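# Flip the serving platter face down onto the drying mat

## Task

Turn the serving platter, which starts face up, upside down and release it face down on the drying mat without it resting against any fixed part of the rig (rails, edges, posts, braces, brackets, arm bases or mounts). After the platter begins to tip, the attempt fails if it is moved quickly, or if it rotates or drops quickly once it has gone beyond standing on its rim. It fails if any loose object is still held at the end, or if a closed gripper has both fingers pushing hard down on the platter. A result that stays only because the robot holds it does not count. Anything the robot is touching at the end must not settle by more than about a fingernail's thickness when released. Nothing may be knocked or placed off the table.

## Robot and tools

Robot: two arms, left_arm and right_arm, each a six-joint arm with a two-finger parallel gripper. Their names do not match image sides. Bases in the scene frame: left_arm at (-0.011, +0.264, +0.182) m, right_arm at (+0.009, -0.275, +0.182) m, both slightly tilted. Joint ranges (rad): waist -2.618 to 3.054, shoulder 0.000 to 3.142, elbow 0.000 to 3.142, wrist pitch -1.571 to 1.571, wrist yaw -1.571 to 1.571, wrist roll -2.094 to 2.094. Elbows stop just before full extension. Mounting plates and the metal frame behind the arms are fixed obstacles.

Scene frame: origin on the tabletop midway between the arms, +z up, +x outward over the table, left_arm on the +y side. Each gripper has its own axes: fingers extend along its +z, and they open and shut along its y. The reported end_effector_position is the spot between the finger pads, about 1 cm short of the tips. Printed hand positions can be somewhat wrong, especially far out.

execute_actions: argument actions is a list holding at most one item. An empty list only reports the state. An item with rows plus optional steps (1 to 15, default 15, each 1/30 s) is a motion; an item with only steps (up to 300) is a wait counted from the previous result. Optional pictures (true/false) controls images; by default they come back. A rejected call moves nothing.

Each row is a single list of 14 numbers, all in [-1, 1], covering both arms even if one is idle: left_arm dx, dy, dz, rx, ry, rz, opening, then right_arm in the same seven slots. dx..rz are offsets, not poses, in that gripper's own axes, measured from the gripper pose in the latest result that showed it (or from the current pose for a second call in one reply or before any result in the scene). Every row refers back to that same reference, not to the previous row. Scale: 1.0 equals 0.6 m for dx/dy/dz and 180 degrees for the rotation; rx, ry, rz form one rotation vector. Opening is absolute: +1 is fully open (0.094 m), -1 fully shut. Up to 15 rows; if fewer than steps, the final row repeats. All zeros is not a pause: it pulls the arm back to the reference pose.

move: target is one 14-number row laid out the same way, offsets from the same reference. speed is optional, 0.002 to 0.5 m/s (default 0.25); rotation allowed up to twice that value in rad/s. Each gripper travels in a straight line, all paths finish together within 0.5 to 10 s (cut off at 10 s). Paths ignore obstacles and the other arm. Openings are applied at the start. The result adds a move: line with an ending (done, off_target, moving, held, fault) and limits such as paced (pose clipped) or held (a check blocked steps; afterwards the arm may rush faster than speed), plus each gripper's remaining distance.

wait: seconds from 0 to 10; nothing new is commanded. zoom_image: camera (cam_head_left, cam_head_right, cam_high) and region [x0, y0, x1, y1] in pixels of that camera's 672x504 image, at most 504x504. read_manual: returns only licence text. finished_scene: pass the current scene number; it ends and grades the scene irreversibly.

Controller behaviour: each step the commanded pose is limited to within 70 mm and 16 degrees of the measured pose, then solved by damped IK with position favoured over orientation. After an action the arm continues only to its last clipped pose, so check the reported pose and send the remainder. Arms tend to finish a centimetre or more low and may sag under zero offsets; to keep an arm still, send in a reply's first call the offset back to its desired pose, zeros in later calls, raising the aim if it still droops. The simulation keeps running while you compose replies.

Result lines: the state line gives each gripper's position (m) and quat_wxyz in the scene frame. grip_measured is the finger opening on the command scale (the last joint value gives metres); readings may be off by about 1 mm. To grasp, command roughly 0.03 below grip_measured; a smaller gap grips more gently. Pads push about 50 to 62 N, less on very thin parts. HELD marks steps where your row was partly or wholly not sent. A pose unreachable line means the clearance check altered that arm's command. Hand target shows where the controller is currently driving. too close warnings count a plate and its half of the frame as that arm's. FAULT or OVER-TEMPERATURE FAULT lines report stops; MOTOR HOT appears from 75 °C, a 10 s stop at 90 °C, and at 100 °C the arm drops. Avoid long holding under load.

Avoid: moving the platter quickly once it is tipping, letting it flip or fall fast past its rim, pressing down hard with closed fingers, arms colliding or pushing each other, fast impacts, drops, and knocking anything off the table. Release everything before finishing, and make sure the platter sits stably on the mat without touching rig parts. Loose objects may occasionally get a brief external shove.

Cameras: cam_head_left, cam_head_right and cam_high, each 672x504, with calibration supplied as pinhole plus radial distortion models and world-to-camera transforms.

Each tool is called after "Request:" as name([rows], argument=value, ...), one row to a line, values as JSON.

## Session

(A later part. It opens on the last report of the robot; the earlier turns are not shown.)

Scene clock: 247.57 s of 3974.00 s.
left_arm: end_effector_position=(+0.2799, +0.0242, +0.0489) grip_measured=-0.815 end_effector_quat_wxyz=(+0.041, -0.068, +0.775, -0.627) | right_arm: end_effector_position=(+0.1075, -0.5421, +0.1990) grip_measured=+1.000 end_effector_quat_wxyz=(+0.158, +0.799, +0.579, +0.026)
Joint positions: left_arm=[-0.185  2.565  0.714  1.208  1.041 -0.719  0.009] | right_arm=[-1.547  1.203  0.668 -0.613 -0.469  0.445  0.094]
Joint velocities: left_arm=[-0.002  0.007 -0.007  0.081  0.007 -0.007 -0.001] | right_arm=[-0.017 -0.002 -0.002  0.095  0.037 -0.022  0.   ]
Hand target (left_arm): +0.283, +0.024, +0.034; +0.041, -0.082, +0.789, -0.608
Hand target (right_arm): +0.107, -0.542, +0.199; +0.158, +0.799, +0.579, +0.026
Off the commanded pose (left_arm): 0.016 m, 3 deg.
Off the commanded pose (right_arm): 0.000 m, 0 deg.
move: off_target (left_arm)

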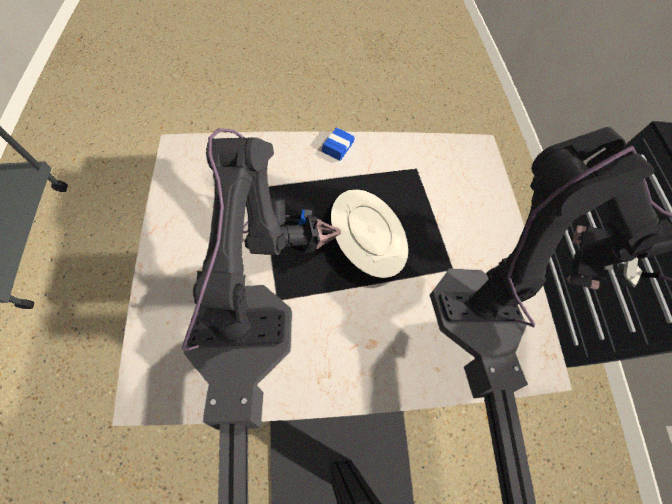

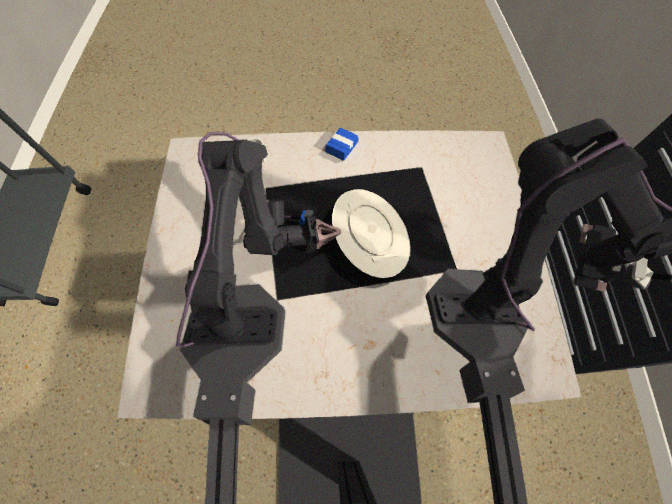

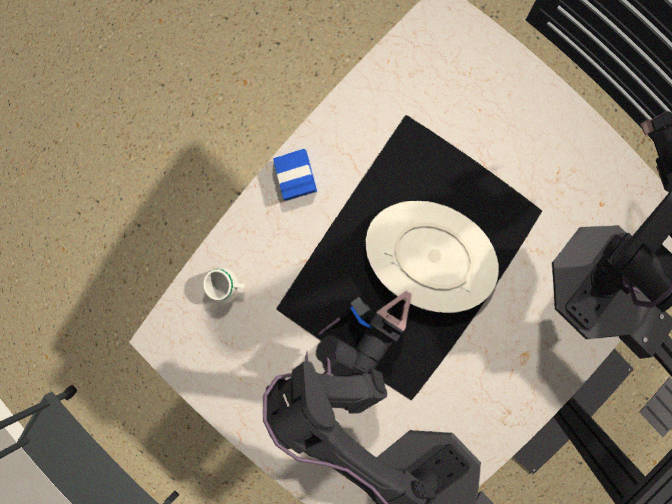

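Request:
move(target=[-0.12,0.04,0,0,0,0,-1,0,0,0,0,0,0,1], speed=0.02)

Request:
move(target=[0,0.04,0.01,0,0,0,-0.6,0,0,0,0,0,0,1], speed=0.01)

Request:
move(target=[0,0.0,-0.07,0,0,0,-0.6,0,0,0,0,0,0,1], speed=0.01)

Scene clock: 260.93 s of 3974.00 s.
left_arm: end_effector_position=(+0.3077, +0.0317, +0.0523) grip_measured=-0.848 end_effector_quat_wxyz=(-0.015, -0.042, +0.735, -0.677) | right_arm: end_effector_position=(+0.1075, -0.5421, +0.1990) grip_measured=+1.000 end_effector_quat_wxyz=(+0.158, +0.799, +0.579, +0.026)
Joint positions: left_arm=[-0.111  2.561  0.934  0.816  1.268 -0.585  0.007] | right_arm=[-1.547  1.203  0.668 -0.613 -0.469  0.445  0.094]
Joint velocities: left_arm=[-0.012 -0.002  0.012  0.022  0.037 -0.007 -0.001] | right_arm=[-0.007 -0.022  0.007  0.037  0.007 -0.066  0.   ]
Hand target (left_arm): +0.347, +0.046, +0.030; +0.042, -0.069, +0.773, -0.629
Hand target (right_arm): +0.107, -0.542, +0.199; +0.158, +0.799, +0.579, +0.026
Off the commanded pose (left_arm): 0.051 m, 10 deg.
Off the commanded pose (right_arm): 0.000 m, 0 deg.
After step 90, 6.33 s passed at rest.
move: off_target (left_arm)

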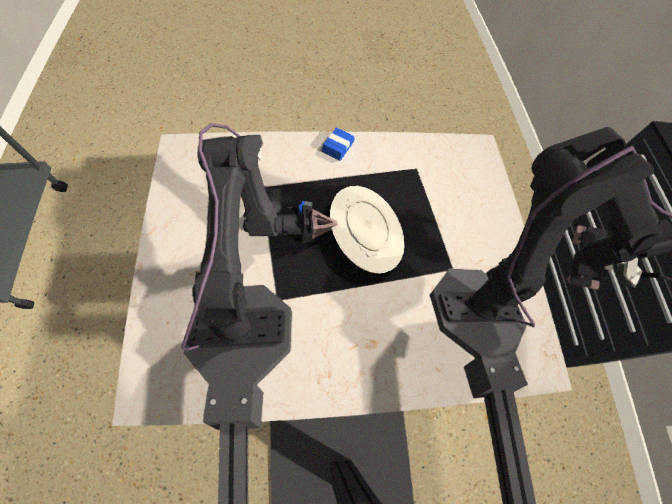

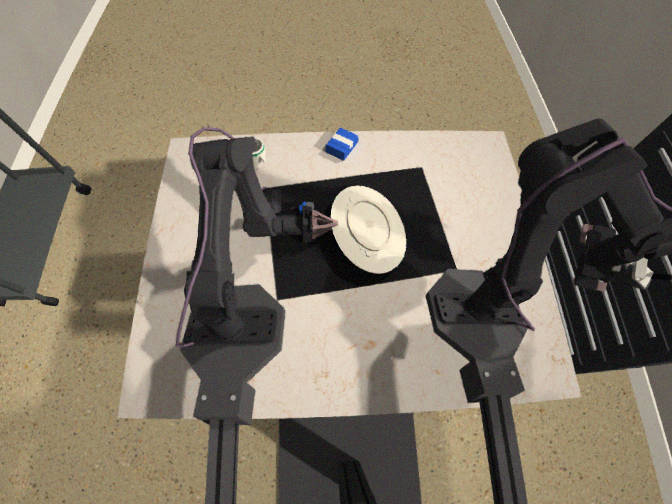

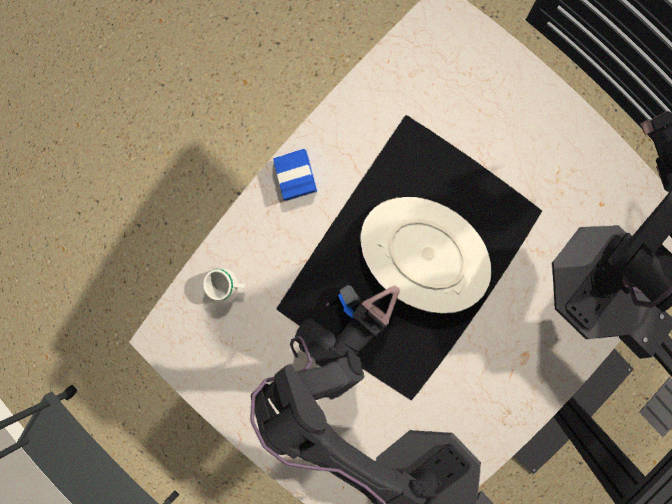

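Scene clock: 263.63 s of 3974.00 s.
left_arm: end_effector_position=(+0.3024, +0.0337, +0.0555) grip_measured=-0.601 end_effector_quat_wxyz=(+0.000, -0.017, +0.716, -0.698) | right_arm: end_effector_position=(+0.1075, -0.5421, +0.1990) grip_measured=+1.000 end_effector_quat_wxyz=(+0.158, +0.799, +0.579, +0.026)
Joint positions: left_arm=[-0.101  2.597  0.934  0.898  1.332 -0.572  0.019] | right_arm=[-1.547  1.203  0.668 -0.613 -0.469  0.445  0.094]
Joint velocities: left_arm=[-0.012  0.012 -0.017 -0.007  0.007 -0.007  0.001] | right_arm=[-0.022 -0.012 -0.022  0.022 -0.022  0.007  0.   ]
Hand target (left_arm): +0.304, +0.029, +0.030; -0.014, -0.043, +0.735, -0.677
Hand target (right_arm): +0.107, -0.542, +0.199; +0.158, +0.799, +0.579, +0.026
Off the commanded pose (left_arm): 0.028 m, 5 deg.
Off the commanded pose (right_arm): 0.000 m, 0 deg.
move: off_target (left_arm)

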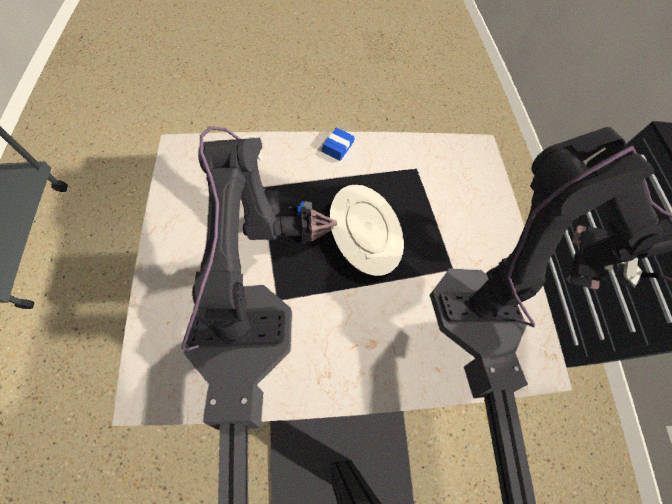

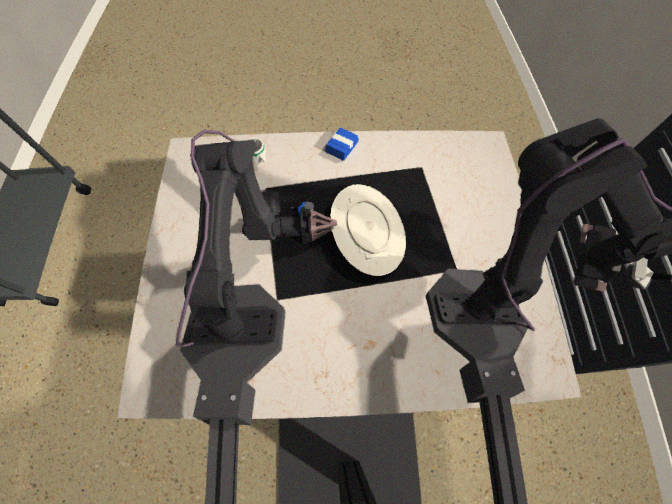

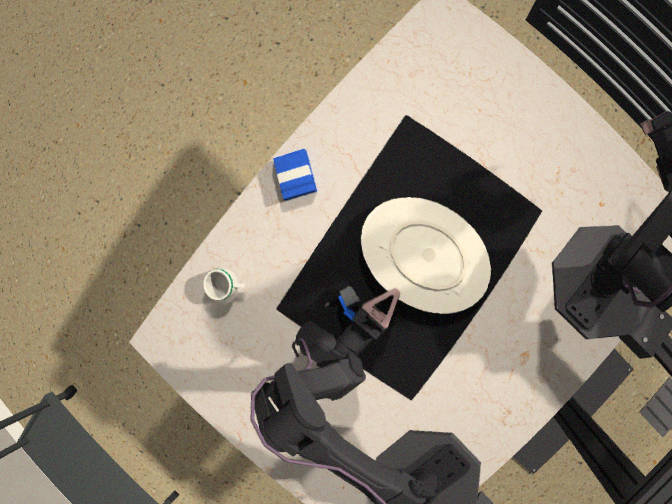

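Scene clock: 268.07 s of 3974.00 s.
left_arm: end_effector_position=(+0.2924, +0.0622, +0.0546) grip_measured=-0.601 end_effector_quat_wxyz=(+0.002, -0.002, +0.721, -0.693) | right_arm: end_effector_position=(+0.1075, -0.5421, +0.1990) grip_measured=+1.000 end_effector_quat_wxyz=(+0.158, +0.799, +0.579, +0.026)
Joint positions: left_arm=[-0.017  2.528  0.964  0.382  1.373 -0.124  0.019] | right_arm=[-1.547  1.203  0.668 -0.613 -0.469  0.445  0.094]
Joint velocities: left_arm=[ 0.007  0.002  0.037 -0.125 -0.051  0.066 -0.   ] | right_arm=[-0.007 -0.022 -0.017 -0.11  -0.007  0.007  0.   ]
Hand target (left_arm): +0.301, +0.075, +0.057; +0.004, -0.021, +0.715, -0.698
Hand target (right_arm): +0.107, -0.542, +0.199; +0.158, +0.799, +0.579, +0.026
Off the commanded pose (left_arm): 0.016 m, 2 deg.
Off the commanded pose (right_arm): 0.000 m, 0 deg.
move: off_target (left_arm)

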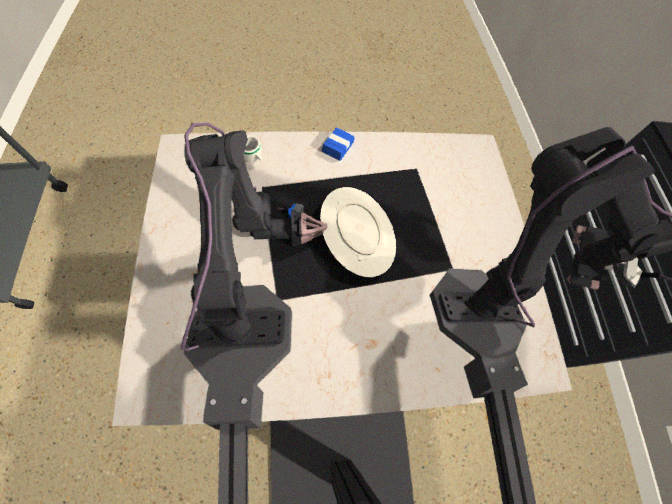

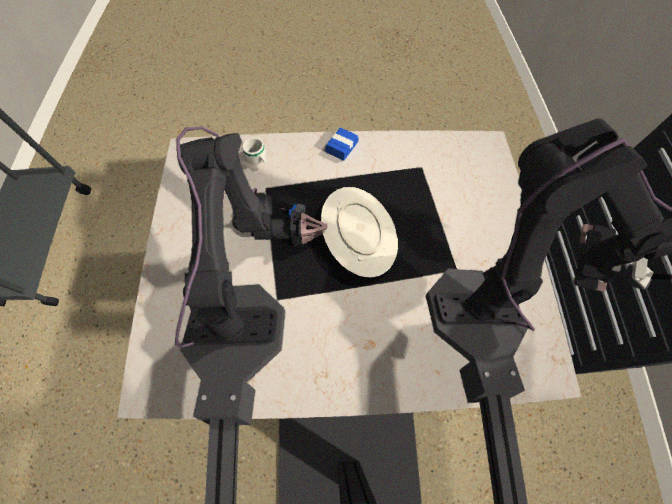

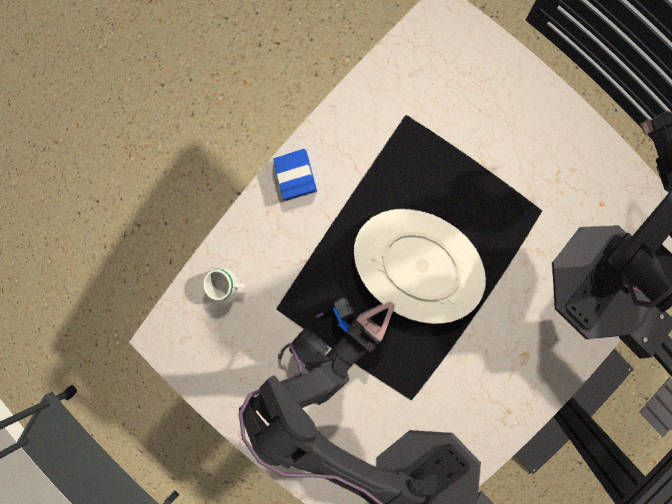

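Request:
move(target=[0,0,0,-0.06,0,0,0.1,0,0,0,0,0,0,1], speed=0.01)

Request:
move(target=[0,0,-0.1,0,0,0,0.1,0,0,0,0,0,0,1], speed=0.015)

Scene clock: 285.77 s of 3974.00 s.
left_arm: end_effector_position=(+0.2968, +0.0674, +0.0380) grip_measured=+0.099 end_effector_quat_wxyz=(+0.007, -0.008, +0.800, -0.601) | right_arm: end_effector_position=(+0.1075, -0.5421, +0.1990) grip_measured=+1.000 end_effector_quat_wxyz=(+0.158, +0.799, +0.579, +0.026)
Joint positions: left_arm=[-0.035  2.424  0.909  0.336  1.123 -0.133  0.052] | right_arm=[-1.547  1.203  0.668 -0.613 -0.469  0.445  0.094]
Joint velocities: left_arm=[-0.007  0.012 -0.007  0.007 -0.037  0.007 -0.   ] | right_arm=[ 0.007 -0.012  0.027 -0.037 -0.022  0.051  0.   ]
Hand target (left_arm): +0.292, +0.062, +0.054; +0.002, -0.002, +0.783, -0.622
Hand target (right_arm): +0.107, -0.542, +0.199; +0.158, +0.799, +0.579, +0.026
Off the commanded pose (left_arm): 0.018 m, 3 deg.
Off the commanded pose (right_arm): 0.000 m, 0 deg.
After step 90, 5.10 s passed at rest.
move: off_target (left_arm)

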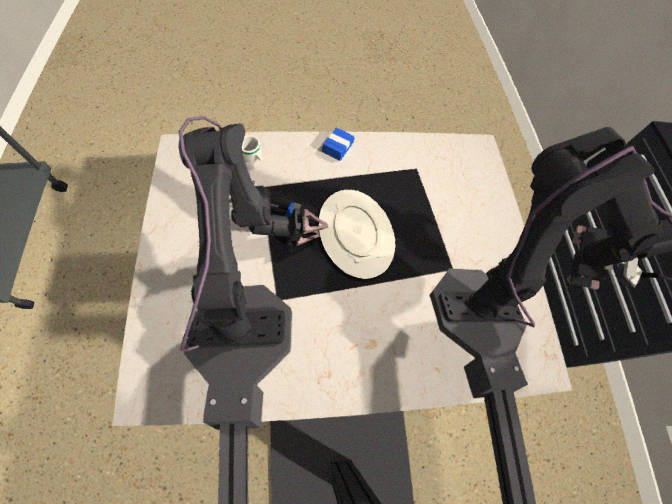

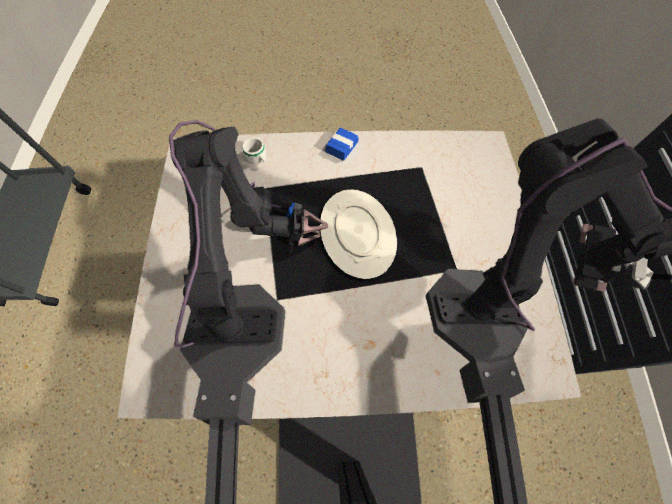

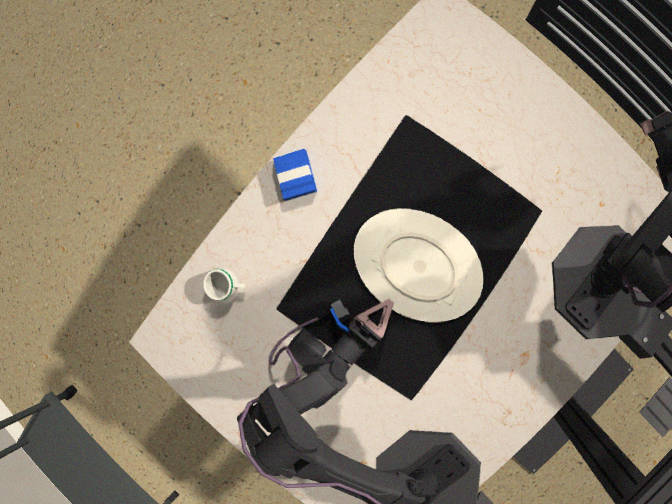

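Scene clock: 290.00 s of 3974.00 s.
left_arm: end_effector_position=(+0.2833, +0.1211, +0.0484) grip_measured=+0.099 end_effector_quat_wxyz=(-0.010, -0.014, +0.805, -0.593) | right_arm: end_effector_position=(+0.1075, -0.5421, +0.1990) grip_measured=+1.000 end_effector_quat_wxyz=(+0.158, +0.799, +0.579, +0.026)
Joint positions: left_arm=[ 0.127  2.353  0.95  -0.162  1.135  0.253  0.052] | right_arm=[-1.547  1.203  0.668 -0.613 -0.469  0.445  0.094]
Joint velocities: left_arm=[ 0.007 -0.007 -0.002 -0.095 -0.007  0.022  0.001] | right_arm=[ 0.017  0.007  0.007 -0.007 -0.007 -0.022  0.   ]
Hand target (left_arm): +0.295, +0.125, +0.055; +0.008, -0.008, +0.799, -0.601
Hand target (right_arm): +0.107, -0.542, +0.199; +0.158, +0.799, +0.579, +0.026
Off the commanded pose (left_arm): 0.014 m, 2 deg.
Off the commanded pose (right_arm): 0.000 m, 0 deg.
move: off_target (left_arm)

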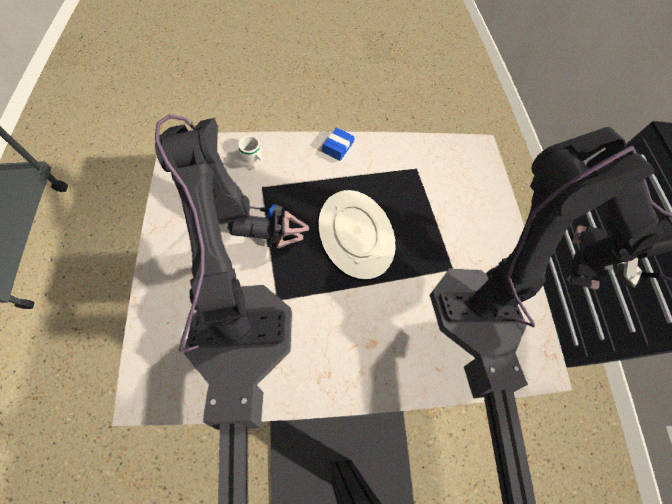

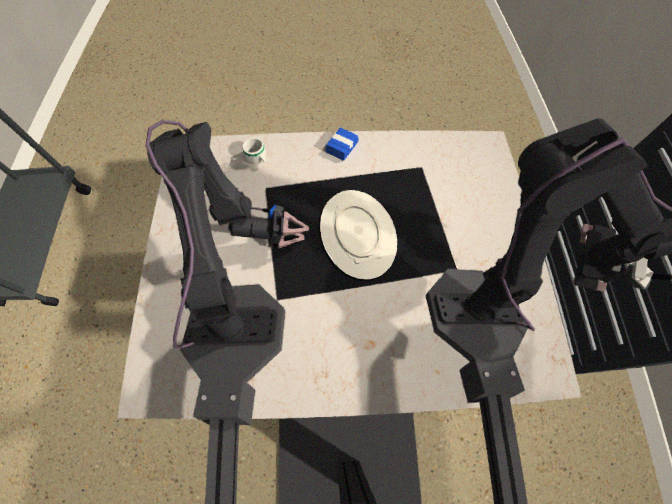

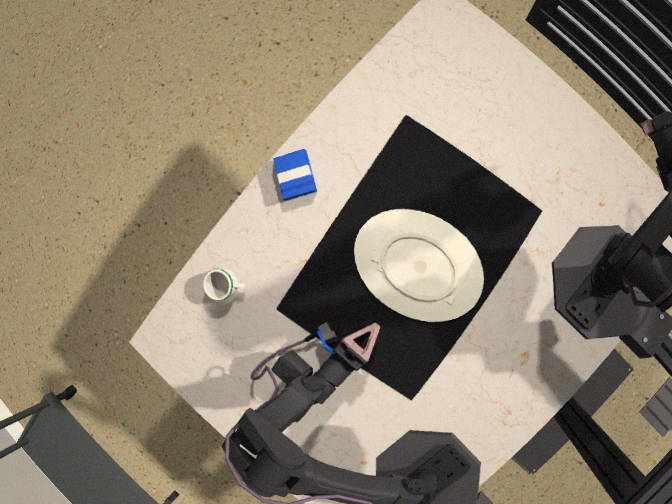

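Placed on mat. Lift the hand off the table.

Request:
move(target=[0,-0.1,-0.03,0,0,0,1,0,0,0,0,0,0,1])

Request:
finished_scene(scene=1)

Scene clock: 294.60 s of 3974.00 s.
left_arm: end_effector_position=(+0.2960, +0.1256, +0.1078) grip_measured=+1.000 end_effector_quat_wxyz=(+0.006, -0.011, +0.808, -0.589) | right_arm: end_effector_position=(+0.1075, -0.5421, +0.1990) grip_measured=+1.000 end_effector_quat_wxyz=(+0.158, +0.799, +0.579, +0.026)
Joint positions: left_arm=[ 0.112  2.101  0.869 -0.245  1.129  0.19   0.094] | right_arm=[-1.547  1.203  0.668 -0.613 -0.469  0.445  0.094]
Joint velocities: left_arm=[ 0.012 -0.007 -0.002  0.051 -0.022 -0.022  0.   ] | right_arm=[-0.002 -0.002  0.007  0.007  0.007  0.022  0.   ]
Hand target (left_arm): +0.285, +0.121, +0.110; -0.010, -0.014, +0.805, -0.593
Hand target (right_arm): +0.107, -0.542, +0.199; +0.158, +0.799, +0.579, +0.026
Off the commanded pose (left_arm): 0.012 m, 2 deg.
Off the commanded pose (right_arm): 0.000 m, 0 deg.
After step 90, 0.67 s passed at rest.
move: off_target (left_arm)

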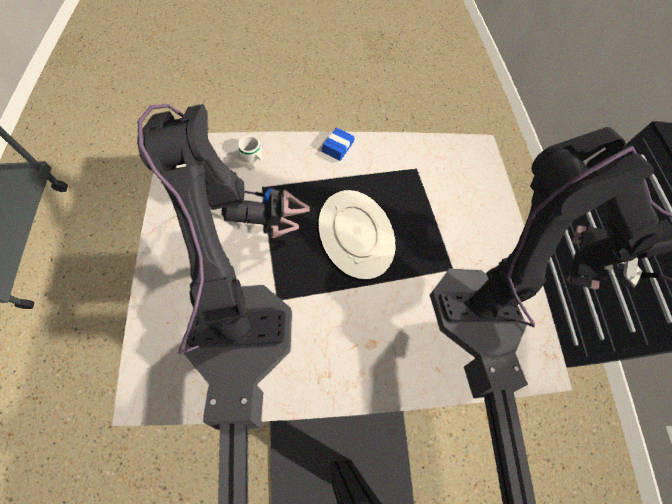

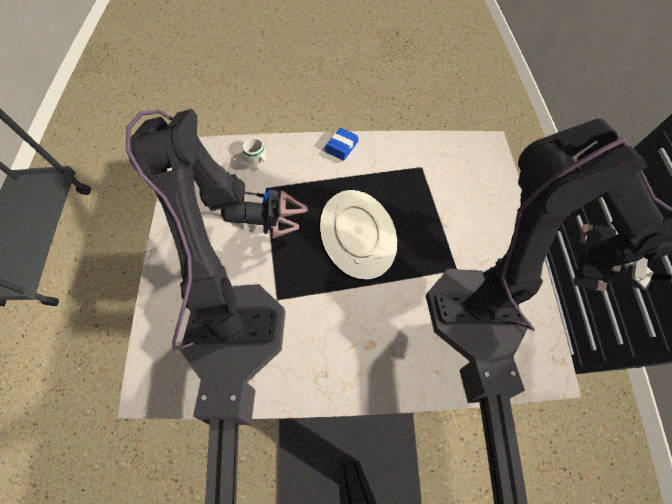

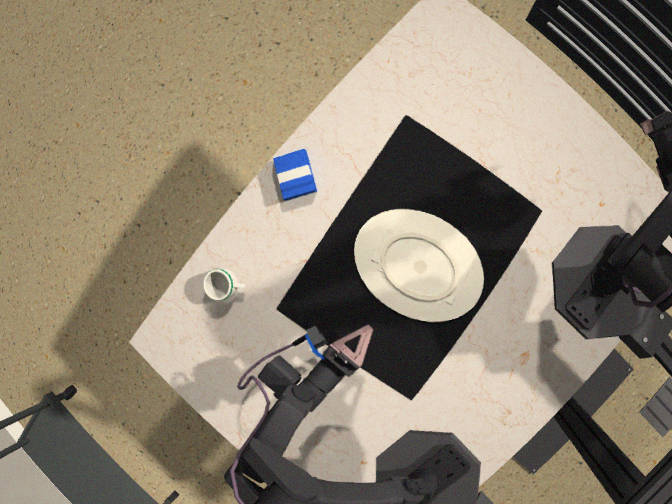

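The scene is finished: the task was done.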